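# Transfer 96-well plate from shaker S1 to nest N1

## Task

Take the 96-well plate off plate shaker S1 and set it in plate nest N1. It is done only if the plate rests level within the nest's locating features, its A1 well is at the nest corner labelled A1, and it stays there with no help from the robot. Finish by opening the gripper and backing the arm away.

## Robot and tools

ROBOT. Two 7-joint arms, left_arm and right_arm, each ending in a two-finger parallel gripper. The names do not refer to sides of any camera image. Either arm may do the job; the other can be parked out of the way. Well A1 sits at the plate's clipped corner. With the gripper fully open, the pads can straddle the plate body across its width, but they cannot span the wider base flange.

FRAME. All reported hand poses share one world frame: origin on the table surface midway between the arms, +x pointing out over the table, +z up, left_arm on the +y side. Positions are in metres, orientations are quaternions in w,x,y,z order. The printed hand position can be somewhat off, especially with the arm stretched far. On the gripper, the fingers point along its local +z and open and close along its local y. The reported point lies between the pads as they would be when closed; fingertips extend about 19 mm past it when closed and about 6 mm when fully open. Closing pushes the fingertips roughly 13 mm further out, so keep that much clearance above a surface before closing.

execute_actions. Argument actions is a list holding zero or one item; optional pictures (true/false) controls whether camera images come back.
- Empty list: nothing is commanded; the current state is returned.
- Motion: {"rows": [...], "steps": n}. n is 1 to 15 control steps of 1/30 s each (default 15); rows holds 1 to 15 rows, one per step, the final row reused for any remaining steps.
- Wait: {"steps": n} with no rows, n up to 300; it returns once n steps have elapsed since the previous result, and your thinking time counts toward that.
Each row is a single flat list of 18 numbers covering both arms, even if one arm stays still: left_arm's 7 joint targets, its gripper position, its gripper speed, then the same 9 for right_arm. Joint targets are absolute angles in radians (not offsets), in the same column order as the Joint positions line: waist, shoulder, upper arm roll, elbow, forearm roll, wrist pitch, wrist roll. Nominal ranges: waist, upper arm roll, forearm roll and wrist roll -69.115 to 69.115; shoulder -2.250 to 2.250; elbow -2.580 to 2.580; wrist pitch -2.100 to 2.100. True limits may differ by up to 0.013 rad. A call whose target exceeds a range by more than 0.013 rad, and lies beyond the joint's current angle, is refused and nothing is sent. Targets beyond the real end are clipped to it, reported as "joint sent to its limit" (possibly for an earlier, still-running action); absence of that line does not prove more travel exists.
Gripper position is an absolute opening from -1 to 1: +1 fully open (85 mm), 0 about 41 mm, about -0.8 pads touch, -1 closes until blocked. Gripper speed is also -1 to 1: about 20 mm/s at -1, 85 at 0, 150 at +1. Grip force is not commanded; a full close gives roughly 190 to 235 N per pad, a bit more on wide items. To grip firmly, hold position at -1. For a gentler grip, open then close to slightly under the object's width. To release, command a width larger than the object. To leave a gripper unchanged, repeat its previous two numbers; a 0 is a real command. Fingers stay put until the position number changes by 0.01 or more, but may re-close on their own (no further than commanded) if the object shifts, slips or is lost.

MOTION. Joints are speed- and acceleration-limited and are coordinated to arrive together; a reversal stops them together. Each step the sent target is capped at 0.304 rad from the measured angle for the first four joints and 0.266 rad for the last three; if targets would move the hand more than 70 mm away, all are pulled back proportionally. Large moves may still be unfinished when a result arrives. Between calls the arms keep heading to the last row sent, until everything is nearly still or a step is HELD.

RESULTS. The state line gives each arm's hand position and quaternion. Joint positions and Joint velocities list each arm's joints (rad, rad/s). position_measured_pct is about 50 minus 50 times the actual finger position: 0 when fully open; stopping short of the command below about 90 means something is held or in the way; around 90 or above means the pads met (empty, or a very thin item). "joint command not followed" means a clearance check altered or blocked joint targets on some steps; HELD marks steps where your row was partly or wholly not sent. MOTOR HOT appears from 60 °C; at 75 °C an OVER-TEMPERATURE FAULT lets the arm sag while it cools. Holding loads heats motors. Contact torque reaching a joint's load limit (46.9 N m for the first four joints, 29.5 N m for the wrist three, held weight included) halts that arm for 10 s and drops the rest of the call.

zoom_image: camera (one of cam_head_left, cam_head_right, cam_high, cam_low, cam_left_wrist, cam_right_wrist, all 896x504) and region [x0, y0, x1, y1] in that camera's pixels from its top-left corner, at most 504 by 504. It returns a sharper crop of that camera's latest image. Calibration (intrinsics K, distortion, T_world_to_cam) is provided per camera and may be off by a few degrees and millimetres; wrist camera poses follow their arm's joint readings.

finished_scene: scene (integer) ends the current scene permanently and reports success; the plate must already be placed and stay so. Replying without any tool call ends everything.

AVOID. Dropping or letting the plate slip, knocking anything off the table (that ends the scene), arms touching or pressing each other, slamming or pressing hard into surfaces, torque faults and overheating. Brief outside tugs on a held part or pushes on loose items may occur.

Each tool is called after "Request:" in YAML: its name, and indented under it one key for each argument.

## Session

Request:
execute_actions:
  actions: []

Scene clock: 0.00 s of 8400.00 s.
left_arm: end_effector_position=(+0.5477, +0.2669, +0.1469) position_measured_pct=0.0 end_effector_quat_wxyz=(-0.435, +0.651, +0.597, +0.173) | right_arm: end_effector_position=(+0.4011, -0.2405, +0.1991) position_measured_pct=0.0 end_effector_quat_wxyz=(-0.001, -0.071, +0.997, +0.001)
Joint positions: left_arm=[ 0.431  1.087  0.164  1.032 -0.787  1.807  0.474] | right_arm=[-0.055  0.432 -0.002  1.66  -0.002  1.051  1.514]
Joint velocities: left_arm=[-0.     0.    -0.    -0.     0.001  0.001 -0.001] | right_arm=[-0.001 -0.001  0.001 -0.001  0.     0.    -0.   ]
camera_calibration (this result's frames):
cam_left_wrist: T_world_to_cam=[[0.918856, 0.102196, -0.38113, -0.4725], [-0.241154, -0.619073, -0.747391, 0.465895], [-0.312328, 0.778656, -0.544194, 0.189488], [0, 0, 0, 1]] pos_world=[0.605694, 0.189165, 0.27124]

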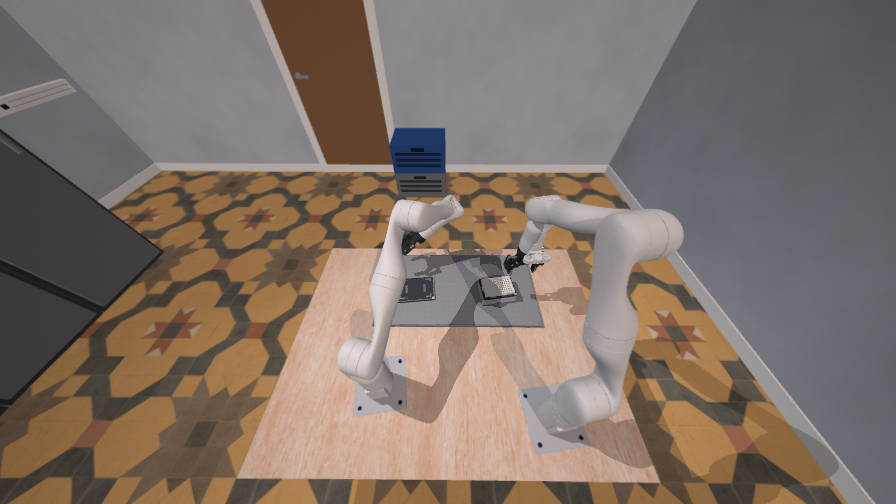

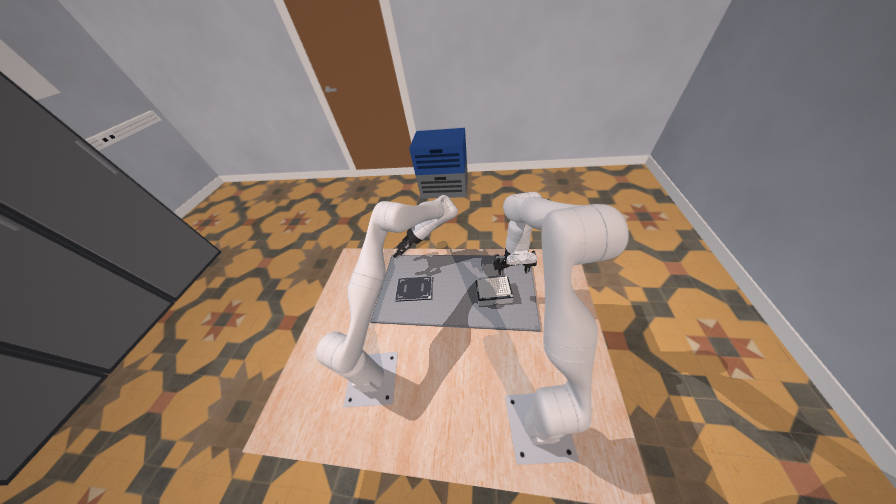

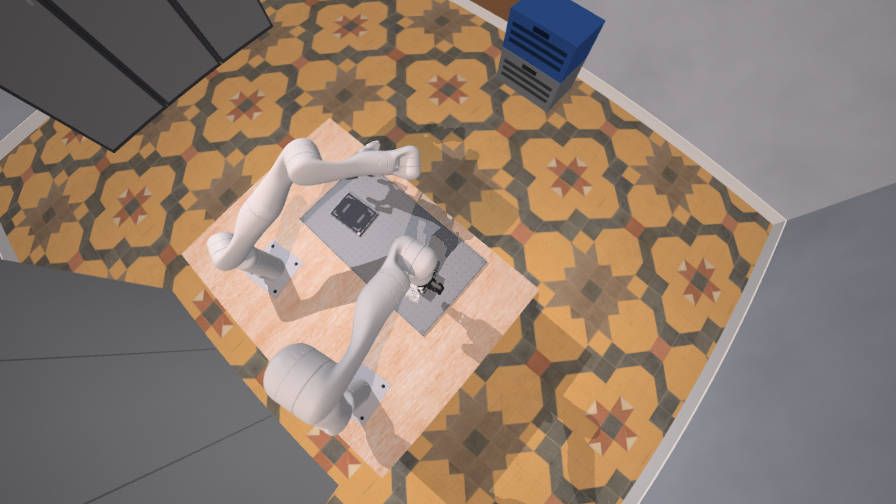

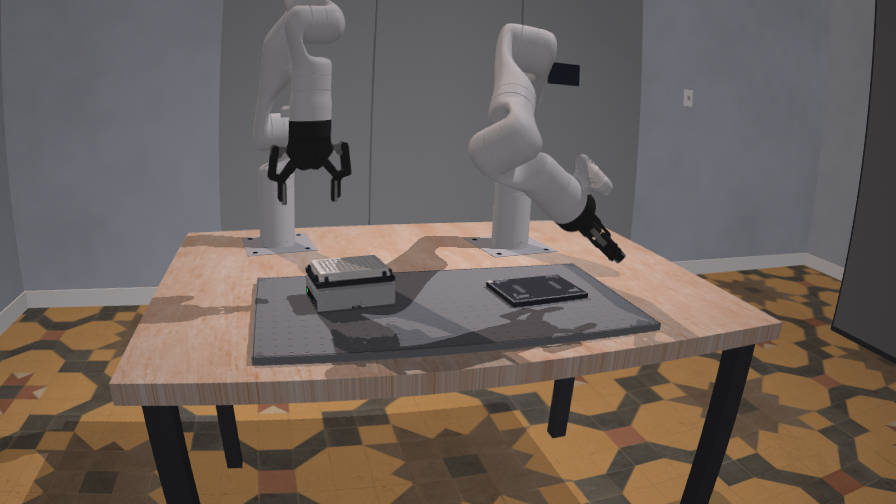

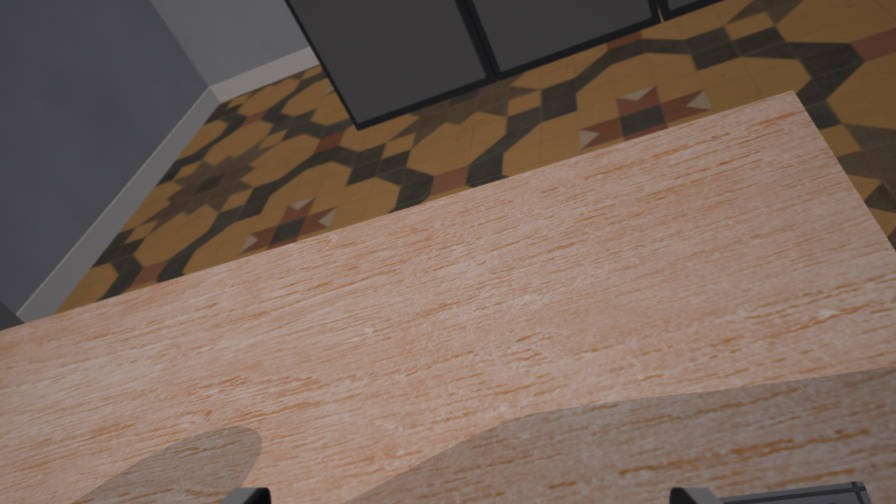

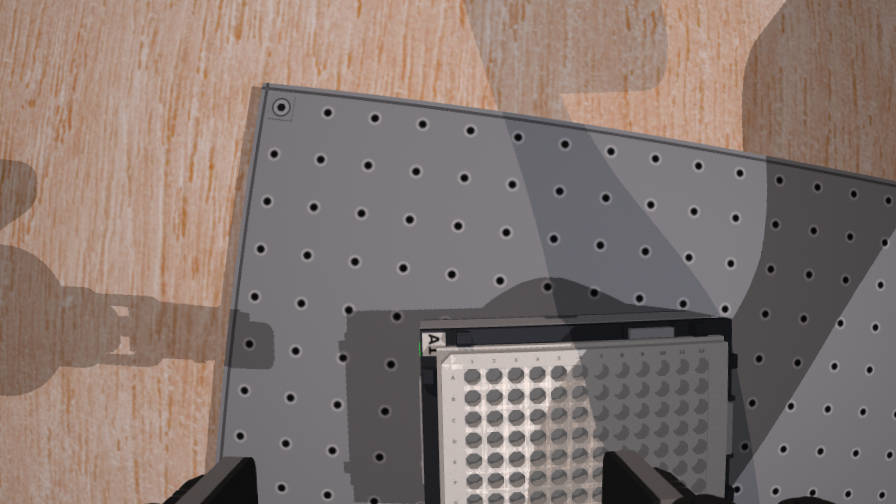

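Request:
execute_actions:
  actions:
    - {"rows":[[0.55,0.7,0,1.2217,0,1.172,1.005,1,0,1.0,0.432,0,1.66,0,1.051,1.514,1,0]]}
  pictures: false

Request:
execute_actions:
  actions:
    - {"steps":10}
  pictures: false

Request:
execute_actions:
  actions:
    - {"rows":[[0.9725,0.748,0,1.2217,0,1.172,1.005,1,0,1.0,0.432,0,1.66,0,1.051,1.514,1,0]]}
  pictures: false

Request:
execute_actions:
  actions:
    - {"steps":35}

Request:
zoom_image:
  camera: "cam_low"
  region: [470, 255, 610, 320]

Scene clock: 13.30 s of 8400.00 s.
left_arm: end_effector_position=(+0.5638, +0.1468, +0.1889) position_measured_pct=0.0 end_effector_quat_wxyz=(-0.124, +0.558, +0.805, +0.157) | right_arm: end_effector_position=(+0.3963, -0.3992, +0.1991) position_measured_pct=0.0 end_effector_quat_wxyz=(-0.000, +0.105, +0.994, +0.001)
Joint positions: left_arm=[ 0.535  0.752  0.017  1.199 -0.375  1.395  0.875] | right_arm=[ 0.299  0.432 -0.001  1.659 -0.001  1.051  1.514]
Joint velocities: left_arm=[ 0.09  -0.333 -0.124  0.152  1.217 -1.215  0.893] | right_arm=[ 0.878  0.001  0.006 -0.001  0.003  0.001  0.   ]
Steps of this call (steps 1 to 90: nothing new was sent; then 9.80 s passed at rest; steps 91 to 105: all 15 steps of this action). Readings (joint positions | what the end effector reports):
91: left_arm=[0.431 1.085 0.163 1.033 -0.786 1.806 0.475] | right_arm=[-0.053 0.432 -0.003 1.660 -0.002 1.051 1.514] | left_arm position_measured_pct=0.0 | right_arm position_measured_pct=0.0
92: left_arm=[0.434 1.079 0.160 1.037 -0.782 1.802 0.479] | right_arm=[-0.046 0.432 -0.004 1.660 -0.003 1.050 1.514] | left_arm position_measured_pct=0.0 | right_arm position_measured_pct=0.0
94: left_arm=[0.445 1.050 0.146 1.055 -0.758 1.778 0.502] | right_arm=[-0.016 0.432 -0.005 1.660 -0.003 1.050 1.514] | left_arm position_measured_pct=0.0 | right_arm position_measured_pct=0.0
98: left_arm=[0.489 0.927 0.086 1.124 -0.652 1.672 0.608] | right_arm=[0.095 0.432 -0.003 1.659 -0.001 1.050 1.514] | left_arm position_measured_pct=0.0 | right_arm position_measured_pct=0.0
105: the state above

Scene clock: 13.63 s of 8400.00 s.
left_arm: end_effector_position=(+0.5710, +0.0227, +0.1865) position_measured_pct=0.0 end_effector_quat_wxyz=(+0.021, +0.473, +0.881, +0.005) | right_arm: end_effector_position=(+0.3502, -0.5232, +0.1991) position_measured_pct=0.0 end_effector_quat_wxyz=(-0.000, +0.250, +0.968, +0.000)
Joint positions: left_arm=[ 0.55   0.702  0.002  1.221 -0.009  1.176  1.003] | right_arm=[ 0.593  0.432 -0.     1.659 -0.     1.051  1.514]
Joint velocities: left_arm=[ 0.019 -0.034 -0.     0.01   0.371 -0.148  0.081] | right_arm=[ 0.882 -0.001  0.001  0.     0.001 -0.001  0.   ]
Steps of this call (steps 1 to 10: the robot went on to your last target). Readings (joint positions | what the end effector reports):
1: left_arm=[0.537 0.743 0.014 1.204 -0.334 1.355 0.902] | right_arm=[0.328 0.432 -0.001 1.659 -0.001 1.051 1.514] | left_arm position_measured_pct=0.0 | right_arm position_measured_pct=0.0
2: left_arm=[0.540 0.735 0.011 1.207 -0.294 1.320 0.923] | right_arm=[0.357 0.432 -0.001 1.659 -0.001 1.051 1.514] | left_arm position_measured_pct=0.0 | right_arm position_measured_pct=0.0
4: left_arm=[0.543 0.723 0.007 1.212 -0.212 1.265 0.954] | right_arm=[0.416 0.432 -0.001 1.659 -0.000 1.051 1.514] | left_arm position_measured_pct=0.0 | right_arm position_measured_pct=0.0
8: left_arm=[0.548 0.706 0.002 1.219 -0.054 1.194 0.993] | right_arm=[0.534 0.432 -0.000 1.659 -0.000 1.051 1.514] | left_arm position_measured_pct=0.0 | right_arm position_measured_pct=0.0
10: the state above

Scene clock: 14.13 s of 8400.00 s.
left_arm: end_effector_position=(+0.4668, -0.1225, +0.1663) position_measured_pct=0.0 end_effector_quat_wxyz=(+0.006, +0.600, +0.800, +0.000) | right_arm: end_effector_position=(+0.2362, -0.6576, +0.1991) position_measured_pct=0.0 end_effector_quat_wxyz=(-0.001, +0.435, +0.901, -0.001)
Joint positions: left_arm=[ 0.857  0.737 -0.001  1.221 -0.001  1.172  1.005] | right_arm=[0.984 0.432 0.002 1.66  0.001 1.051 1.514]
Joint velocities: left_arm=[ 0.737  0.071  0.006  0.002  0.006 -0.002  0.001] | right_arm=[ 0.236 -0.002  0.005  0.003  0.001  0.003  0.   ]
Steps of this call (steps 1 to 15: all 15 steps of this action). Readings (joint positions | what the end effector reports):
1: left_arm=[0.552 0.702 0.001 1.221 -0.002 1.173 1.004] | right_arm=[0.622 0.432 -0.000 1.659 -0.000 1.051 1.514] | left_arm position_measured_pct=0.0 | right_arm position_measured_pct=0.0
2: left_arm=[0.559 0.703 -0.001 1.221 -0.002 1.173 1.005] | right_arm=[0.652 0.432 -0.000 1.659 -0.000 1.051 1.514] | left_arm position_measured_pct=0.0 | right_arm position_measured_pct=0.0
4: left_arm=[0.588 0.707 -0.003 1.221 -0.004 1.173 1.005] | right_arm=[0.711 0.432 -0.000 1.659 -0.000 1.051 1.514] | left_arm position_measured_pct=0.0 | right_arm position_measured_pct=0.0
8: left_arm=[0.686 0.720 -0.001 1.221 -0.002 1.172 1.005] | right_arm=[0.829 0.432 -0.000 1.659 -0.000 1.051 1.514] | left_arm position_measured_pct=0.0 | right_arm position_measured_pct=0.0
15: the state above

Scene clock: 15.30 s of 8400.00 s.
left_arm: end_effector_position=(+0.4167, -0.1670, +0.1599) position_measured_pct=0.0 end_effector_quat_wxyz=(-0.000, +0.645, +0.764, +0.000) | right_arm: end_effector_position=(+0.2316, -0.6611, +0.1991) position_measured_pct=0.0 end_effector_quat_wxyz=(-0.001, +0.441, +0.898, +0.000)
Joint positions: left_arm=[0.972 0.748 0.    1.222 0.    1.172 1.005] | right_arm=[1.    0.432 0.    1.66  0.    1.051 1.514]
Joint velocities: left_arm=[-0.     0.     0.001  0.     0.001 -0.001  0.001] | right_arm=[ 0.    -0.     0.     0.001 -0.    -0.     0.   ]
Steps of this call (steps 1 to 30: the robot went on to your last target; steps 31 to 35: nothing new was sent). Readings (joint positions | what the end effector reports):
1: left_arm=[0.882 0.740 -0.000 1.221 -0.001 1.172 1.005] | right_arm=[0.989 0.432 0.003 1.660 0.001 1.051 1.514] | left_arm position_measured_pct=0.0 | right_arm position_measured_pct=0.0
2: left_arm=[0.905 0.742 -0.000 1.221 -0.000 1.172 1.005] | right_arm=[0.991 0.432 0.002 1.660 0.001 1.051 1.514] | left_arm position_measured_pct=0.0 | right_arm position_measured_pct=0.0
4: left_arm=[0.943 0.745 0.002 1.222 0.001 1.172 1.005] | right_arm=[0.995 0.432 0.000 1.660 0.000 1.051 1.514] | left_arm position_measured_pct=0.0 | right_arm position_measured_pct=0.0
8: left_arm=[0.967 0.748 0.003 1.222 0.001 1.172 1.005] | right_arm=[0.998 0.432 0.000 1.660 0.000 1.051 1.514] | left_arm position_measured_pct=0.0 | right_arm position_measured_pct=0.0
35: the state above
All arms were judged still, so your last target was given up. Only a new action makes them travel on or press farther. Fingers that are still opening or closing keep moving.
camera_calibration (this result's frames):
cam_left_wrist: T_world_to_cam=[[0.987268, 0.157563, -0.0217994, -0.379514], [0.157322, -0.98747, -0.0123746, -0.169719], [-0.023476, 0.00878751, -0.999686, 0.317405], [0, 0, 0, 1]] pos_world=[0.408834, -0.110584, 0.306932]
cam_right_wrist: T_world_to_cam=[[0.803262, 0.594561, 0.0355873, 0.189604], [0.595121, -0.803607, -0.00686542, -0.609614], [0.0245163, 0.0266934, -0.999343, 0.358537], [0, 0, 0, 1]] pos_world=[0.201702, -0.612192, 0.347368]

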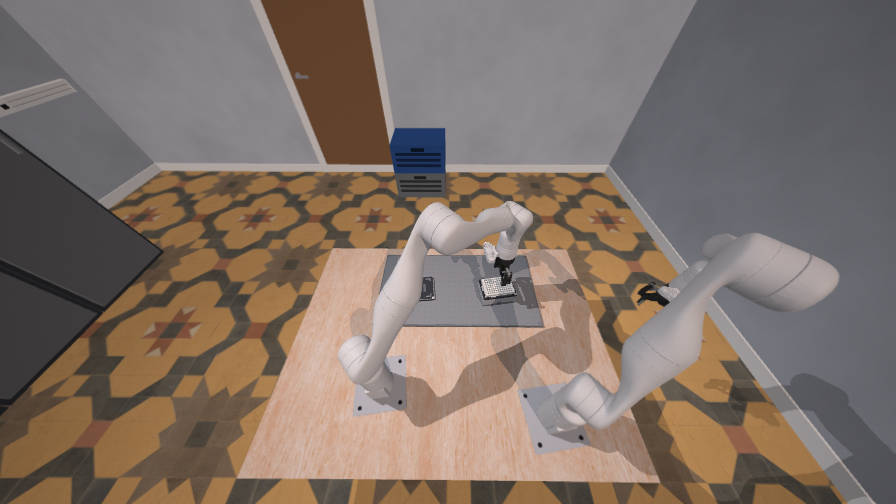

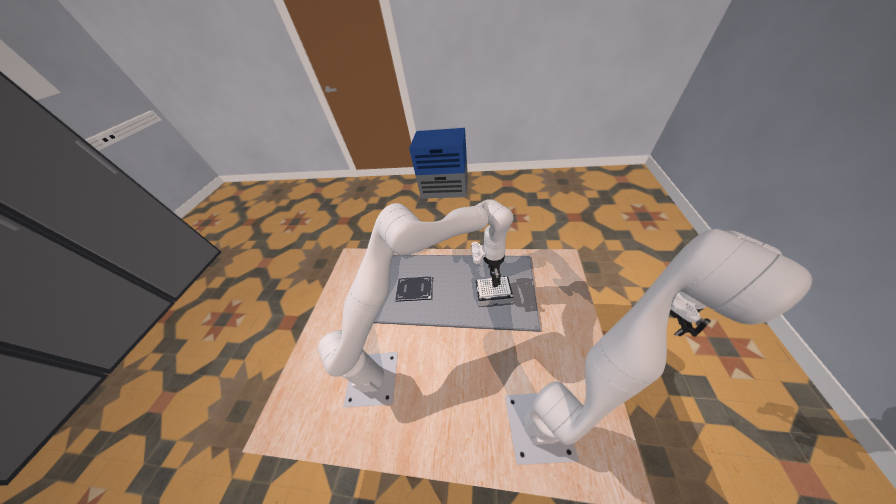

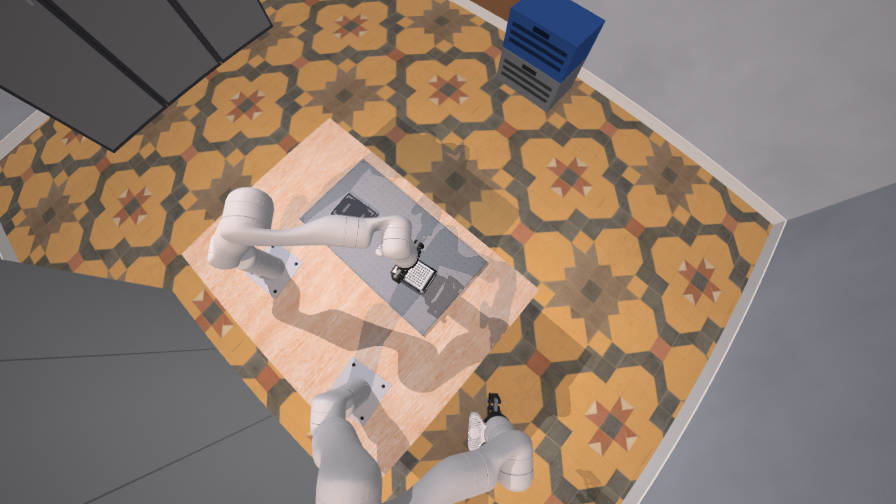

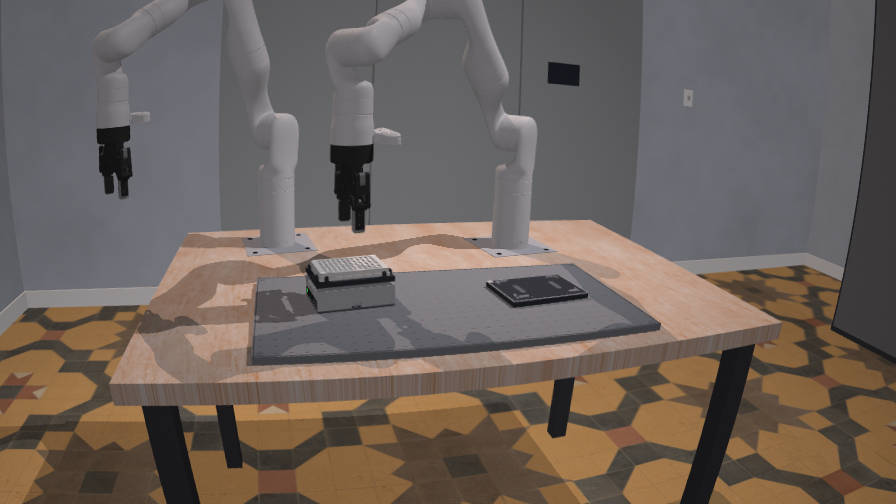

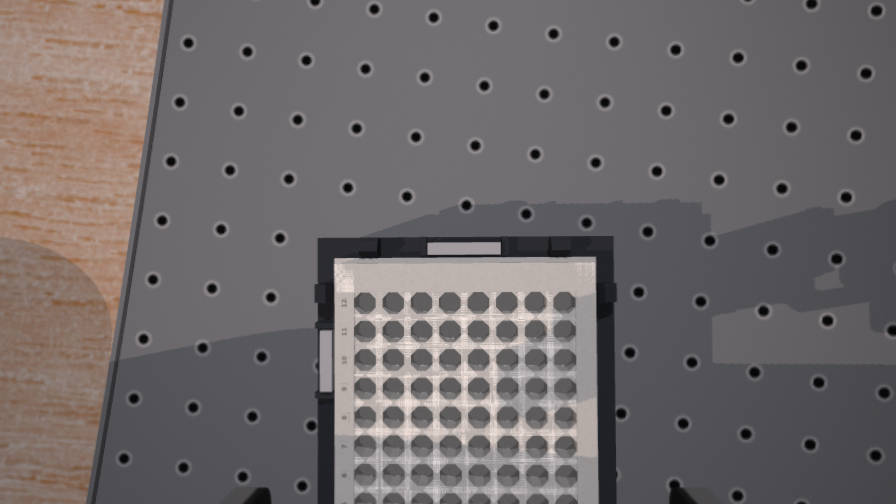

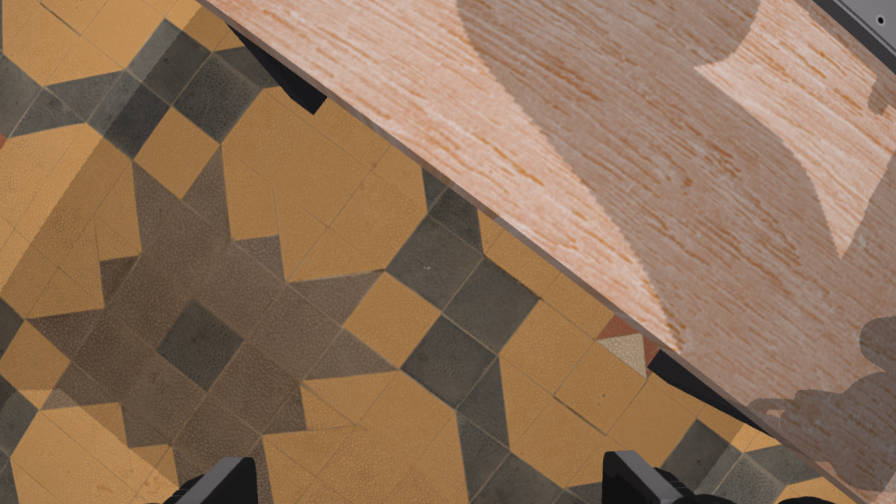

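Region (470, 255, 610, 320) of cam_low's 896x504 image, scaled by 3.600, with more detail than that image has; it fills the top 234 rows of this view, and the rest is white.

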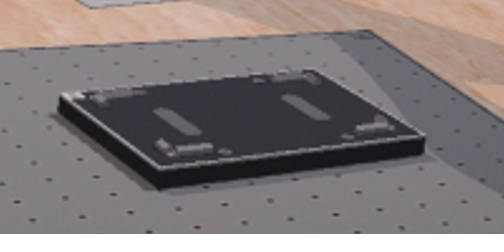

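Request:
execute_actions:
  actions:
    - {"rows":[[0.9766,0.8201,0,1.2903,0,1.0312,1.013,1,0,1.0,0.432,0,1.66,0,1.051,1.514,1,0]]}
  pictures: false

Request:
execute_actions:
  actions:
    - {"steps":8}

Request:
zoom_image:
  camera: "cam_low"
  region: [295, 225, 415, 305]

Scene clock: 25.07 s of 8400.00 s.
left_arm: end_effector_position=(+0.4159, -0.1697, +0.0991) position_measured_pct=0.0 end_effector_quat_wxyz=(+0.000, +0.643, +0.766, -0.000) | right_arm: end_effector_position=(+0.2316, -0.6611, +0.1991) position_measured_pct=0.0 end_effector_quat_wxyz=(-0.001, +0.441, +0.898, +0.000)
Joint positions: left_arm=[0.977 0.82  0.    1.29  0.    1.031 1.013] | right_arm=[1.    0.432 0.    1.66  0.    1.051 1.514]
Joint velocities: left_arm=[ 0.     0.003 -0.001  0.    -0.     0.    -0.001] | right_arm=[ 0.001 -0.001  0.    -0.     0.     0.001  0.   ]
Steps of this call (steps 1 to 90: nothing new was sent; then 6.27 s passed at rest; steps 91 to 105: all 15 steps of this action). Readings (joint positions | what the end effector reports):
91: left_arm=[0.973 0.749 -0.000 1.223 -0.000 1.170 1.005] | right_arm=[1.000 0.432 0.000 1.660 0.000 1.051 1.514] | left_arm position_measured_pct=0.0 | right_arm position_measured_pct=0.0
92: left_arm=[0.973 0.754 -0.000 1.227 -0.000 1.161 1.006] | right_arm=[1.000 0.432 0.000 1.660 0.000 1.051 1.514] | left_arm position_measured_pct=0.0 | right_arm position_measured_pct=0.0
94: left_arm=[0.975 0.781 -0.000 1.251 -0.000 1.110 1.008] | right_arm=[1.000 0.432 0.000 1.660 0.000 1.051 1.514] | left_arm position_measured_pct=0.0 | right_arm position_measured_pct=0.0
98: left_arm=[0.976 0.818 0.000 1.289 0.000 1.034 1.013] | right_arm=[1.000 0.432 0.000 1.660 0.000 1.051 1.514] | left_arm position_measured_pct=0.0 | right_arm position_measured_pct=0.0
105: the state above

Scene clock: 25.33 s of 8400.00 s.
left_arm: end_effector_position=(+0.4159, -0.1697, +0.0990) position_measured_pct=0.0 end_effector_quat_wxyz=(+0.000, +0.643, +0.766, -0.000) | right_arm: end_effector_position=(+0.2316, -0.6611, +0.1991) position_measured_pct=0.0 end_effector_quat_wxyz=(-0.001, +0.441, +0.898, +0.000)
Joint positions: left_arm=[0.977 0.82  0.    1.29  0.    1.031 1.013] | right_arm=[1.    0.432 0.    1.66  0.    1.051 1.514]
Joint velocities: left_arm=[ 0.     0.     0.001 -0.     0.002  0.    -0.   ] | right_arm=[ 0.001 -0.001 -0.     0.    -0.    -0.001 -0.   ]
Steps of this call (steps 1 to 8: the robot went on to your last target). Readings (joint positions | what the end effector reports):
1: left_arm=[0.977 0.820 0.000 1.290 0.000 1.031 1.013] | right_arm=[1.000 0.432 0.000 1.660 0.000 1.051 1.514] | left_arm position_measured_pct=0.0 | right_arm position_measured_pct=0.0
2: left_arm=[0.977 0.820 0.000 1.290 0.000 1.031 1.013] | right_arm=[1.000 0.432 0.000 1.660 0.000 1.051 1.514] | left_arm position_measured_pct=0.0 | right_arm position_measured_pct=0.0
4: left_arm=[0.977 0.820 0.000 1.290 0.000 1.031 1.013] | right_arm=[1.000 0.432 0.000 1.660 -0.000 1.051 1.514] | left_arm position_measured_pct=0.0 | right_arm position_measured_pct=0.0
8: the state above
camera_calibration (this result's frames):
cam_left_wrist: T_world_to_cam=[[0.986648, 0.161412, -0.0217384, -0.378724], [0.161175, -0.986849, -0.0122806, -0.174455], [-0.0234348, 0.00861298, -0.999688, 0.256555], [0, 0, 0, 1]] pos_world=[0.407797, -0.11324, 0.246099]
cam_right_wrist: T_world_to_cam=[[0.803263, 0.594561, 0.0355871, 0.189604], [0.59512, -0.803607, -0.00686547, -0.609614], [0.0245161, 0.0266934, -0.999343, 0.358537], [0, 0, 0, 1]] pos_world=[0.201702, -0.612192, 0.347368]

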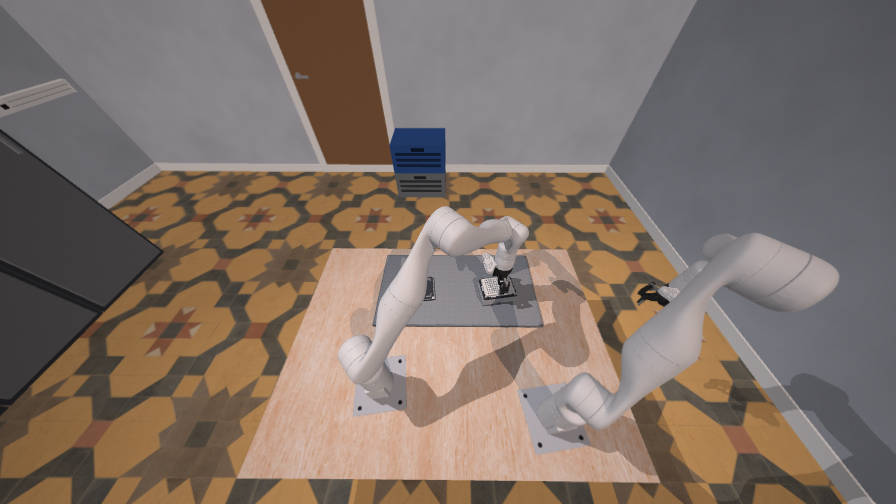

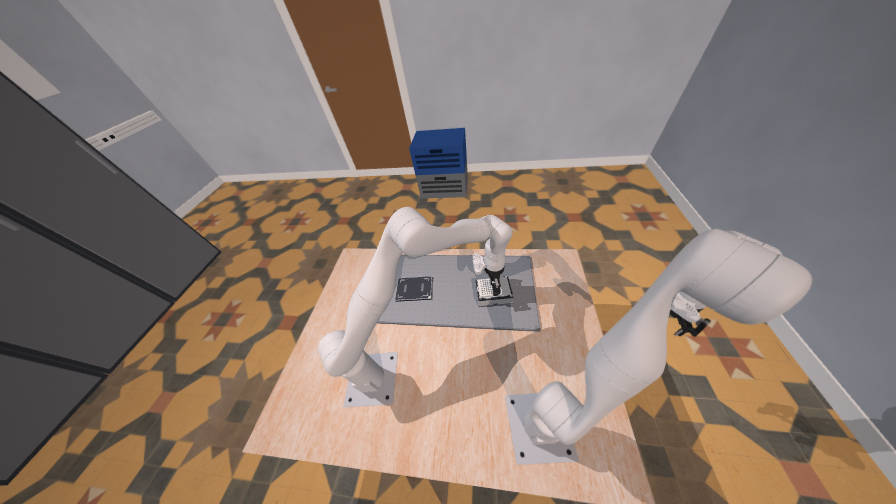

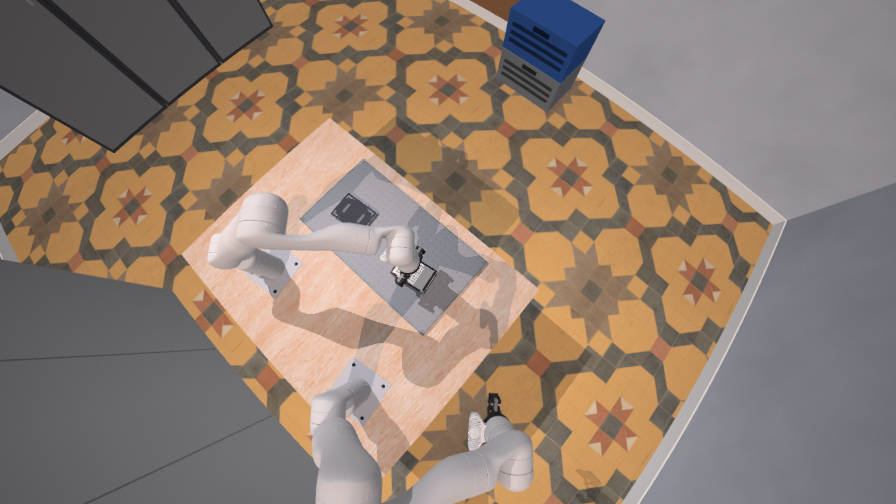

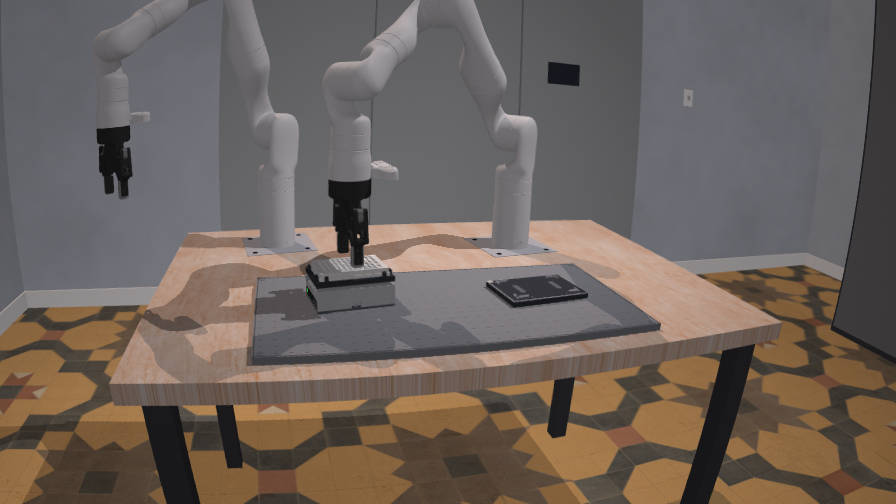

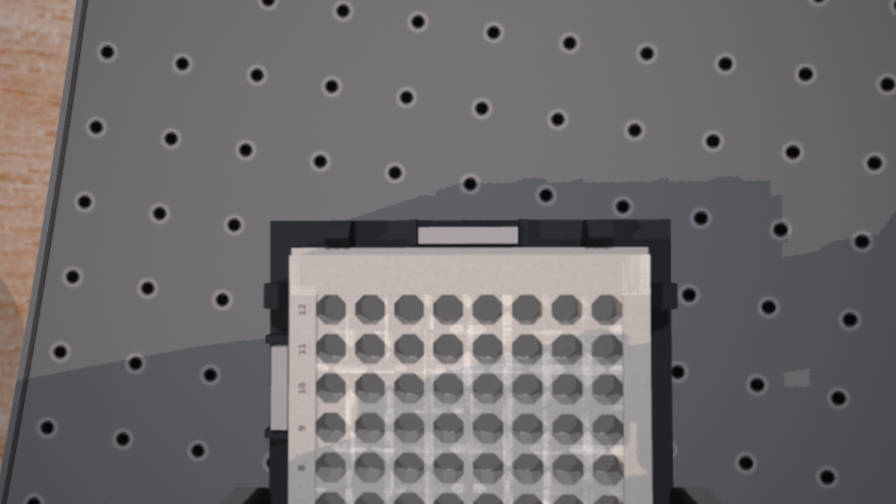

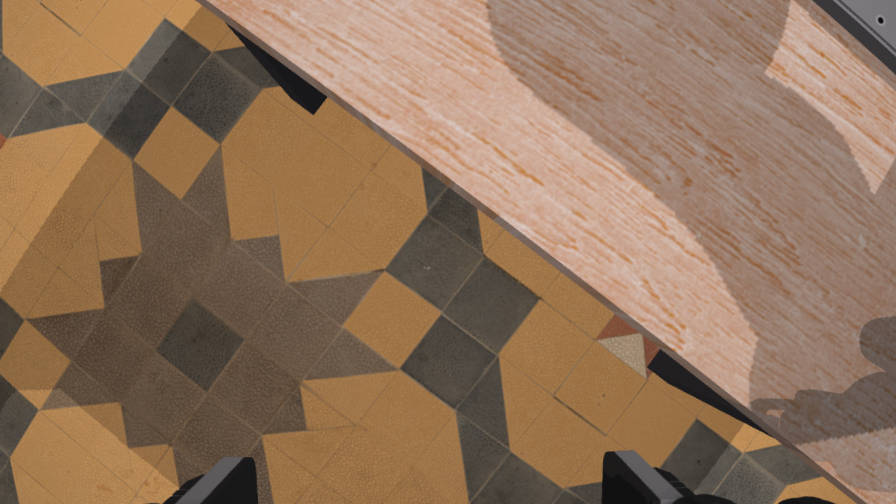

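Region (295, 225, 415, 305) of cam_low's 896x504 image, scaled by 4.200, with more detail than that image has.

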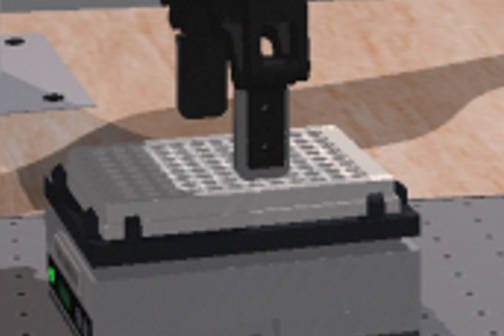

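Request:
execute_actions:
  actions:
    - {"rows":[[0.9766,0.8264,0,1.2948,0,1.0204,1.013,1,0,1.0,0.432,0,1.66,0,1.051,1.514,1,0],[0.9766,0.8264,0,1.2948,0,1.0204,1.013,1,0,1.0,0.432,0,1.66,0,1.051,1.514,1,0],[0.9766,0.8264,0,1.2948,0,1.0204,1.013,1,0,1.0,0.432,0,1.66,0,1.051,1.514,1,0],[0.9766,0.8327,0,1.2993,0,1.0096,1.013,1,0,1.0,0.432,0,1.66,0,1.051,1.514,1,0],[0.9766,0.8327,0,1.2993,0,1.0096,1.013,1,0,1.0,0.432,0,1.66,0,1.051,1.514,1,0],[0.9766,0.8327,0,1.2993,0,1.0096,1.013,1,0,1.0,0.432,0,1.66,0,1.051,1.514,1,0],[0.9766,0.839,0,1.3037,0,0.9989,1.013,1,0,1.0,0.432,0,1.66,0,1.051,1.514,1,0]]}

Request:
zoom_image:
  camera: "cam_low"
  region: [295, 225, 415, 305]

Scene clock: 37.77 s of 8400.00 s.
left_arm: end_effector_position=(+0.4159, -0.1697, +0.0846) position_measured_pct=0.0 end_effector_quat_wxyz=(+0.000, +0.643, +0.766, -0.000) | right_arm: end_effector_position=(+0.2316, -0.6611, +0.1991) position_measured_pct=0.0 end_effector_quat_wxyz=(-0.001, +0.441, +0.898, +0.000)
Joint positions: left_arm=[ 0.977  0.839 -0.     1.304  0.     0.999  1.013] | right_arm=[1.    0.432 0.    1.66  0.    1.051 1.514]
Joint velocities: left_arm=[-0.001  0.003  0.     0.     0.     0.    -0.001] | right_arm=[ 0.001 -0.001 -0.     0.001 -0.    -0.001  0.   ]
Steps of this call (steps 1 to 15: the robot went on to your last target; steps 16 to 90: nothing new was sent; then 8.93 s passed at rest; steps 91 to 105: all 15 steps of this action). Readings (joint positions | what the end effector reports):
91: left_arm=[0.977 0.821 0.000 1.291 -0.000 1.030 1.013] | right_arm=[1.000 0.432 0.000 1.660 0.000 1.051 1.514] | left_arm position_measured_pct=0.0 | right_arm position_measured_pct=0.0
92: left_arm=[0.977 0.823 0.000 1.292 -0.000 1.026 1.013] | right_arm=[1.000 0.432 0.000 1.660 0.000 1.051 1.514] | left_arm position_measured_pct=0.0 | right_arm position_measured_pct=0.0
94: left_arm=[0.977 0.827 0.000 1.295 -0.000 1.021 1.013] | right_arm=[1.000 0.432 0.000 1.660 0.000 1.051 1.514] | left_arm position_measured_pct=0.0 | right_arm position_measured_pct=0.0
98: left_arm=[0.977 0.835 0.000 1.301 -0.000 1.005 1.013] | right_arm=[1.000 0.432 0.000 1.660 0.000 1.051 1.514] | left_arm position_measured_pct=0.0 | right_arm position_measured_pct=0.0
105: the state above
camera_calibration (this result's frames):
cam_left_wrist: T_world_to_cam=[[0.986649, 0.161411, -0.0216821, -0.379061], [0.161176, -0.98685, -0.0121944, -0.174668], [-0.0233653, 0.00853697, -0.999691, 0.242109], [0, 0, 0, 1]] pos_world=[0.407809, -0.113253, 0.231685]
cam_right_wrist: T_world_to_cam=[[0.803263, 0.594561, 0.0355872, 0.189604], [0.59512, -0.803607, -0.00686529, -0.609615], [0.0245163, 0.0266933, -0.999343, 0.358537], [0, 0, 0, 1]] pos_world=[0.201702, -0.612193, 0.347368]

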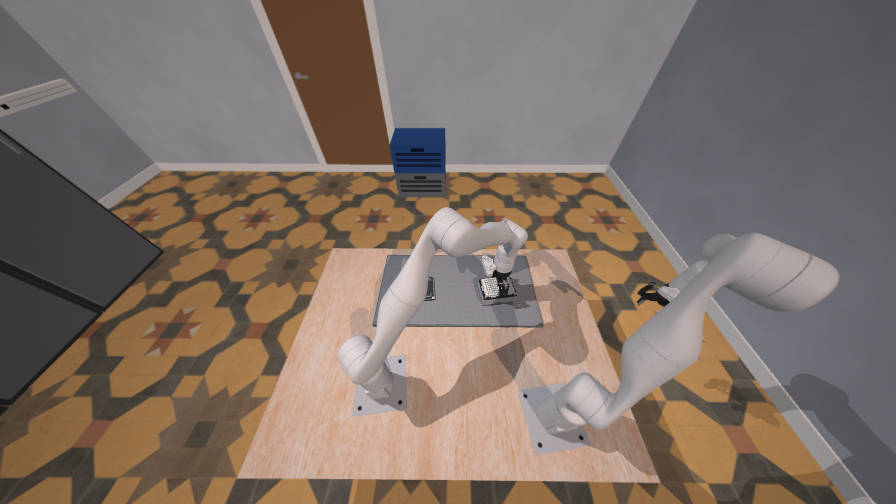

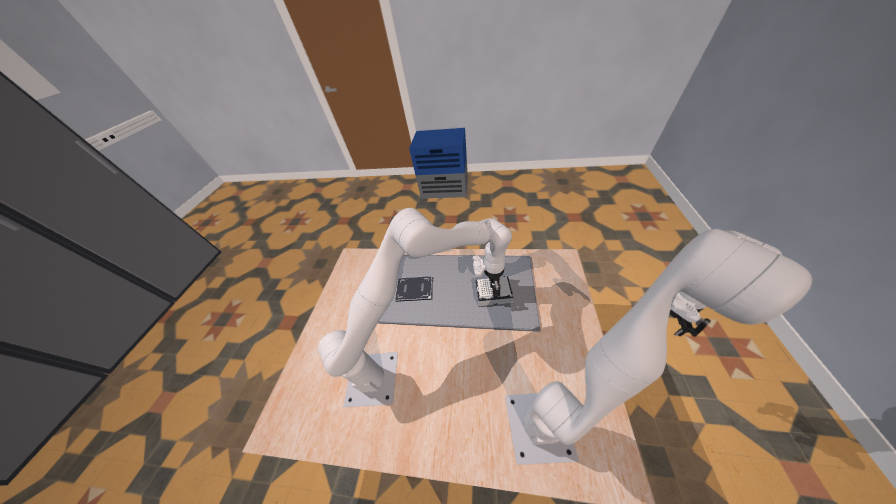

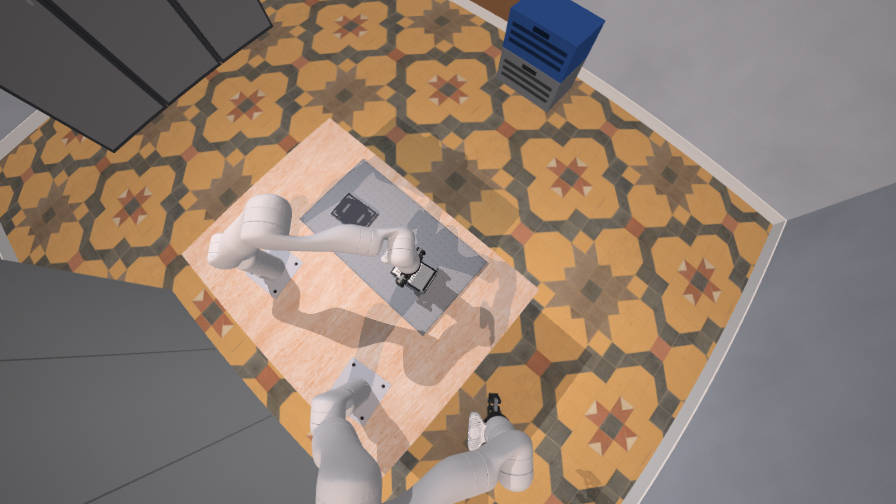

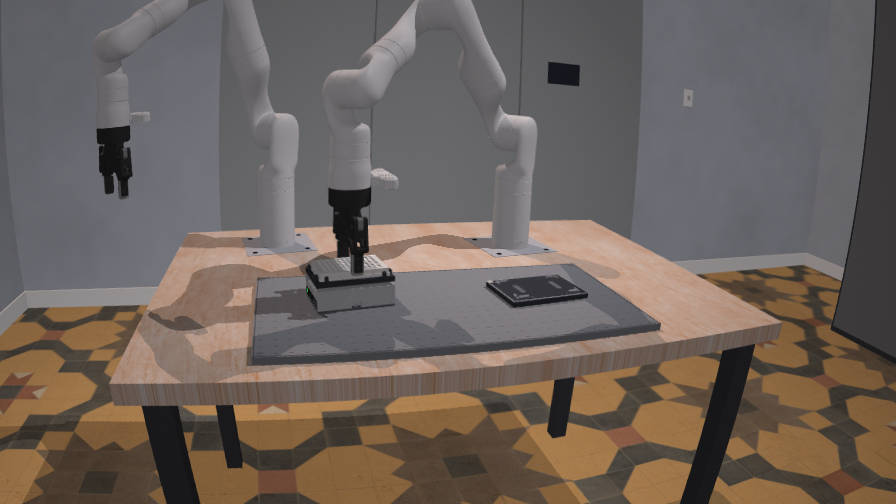

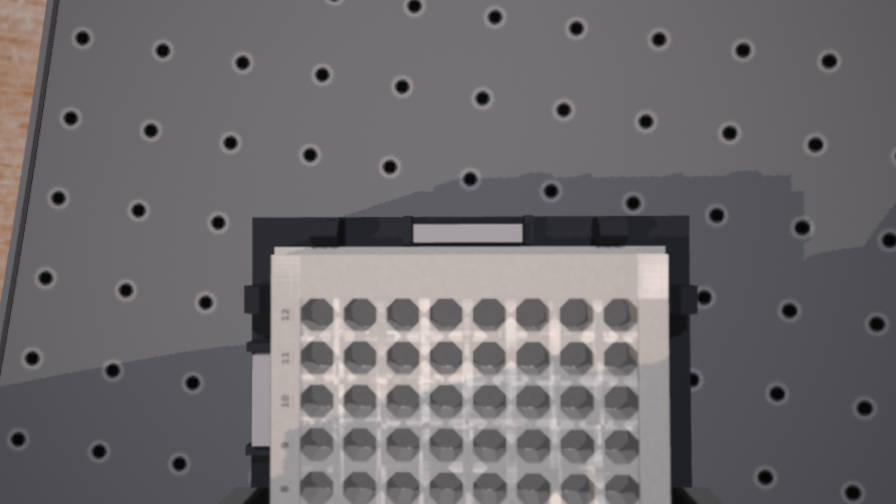

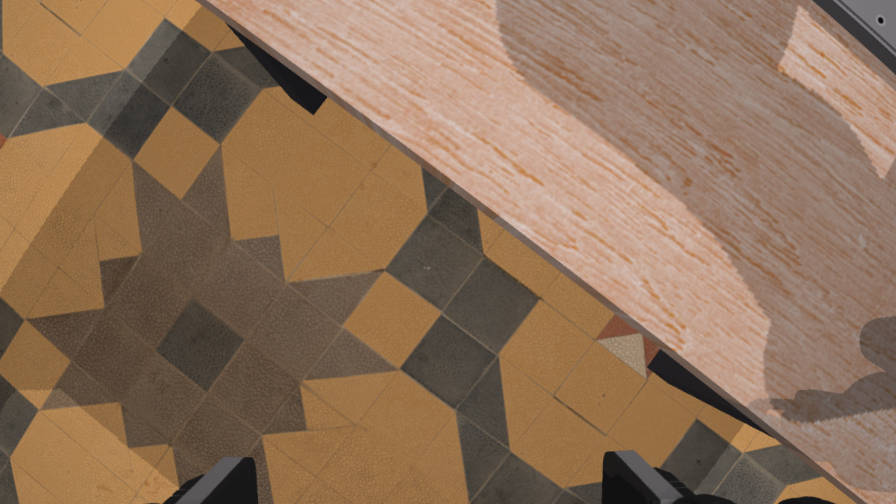

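Region (295, 225, 415, 305) of cam_low's 896x504 image, scaled by 4.200, with more detail than that image has.

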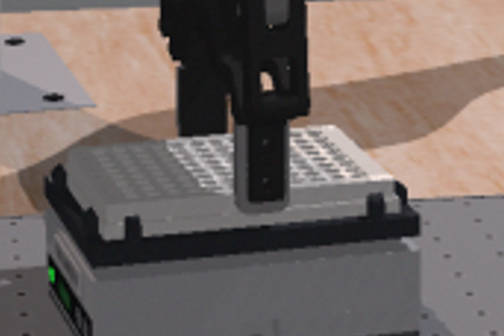

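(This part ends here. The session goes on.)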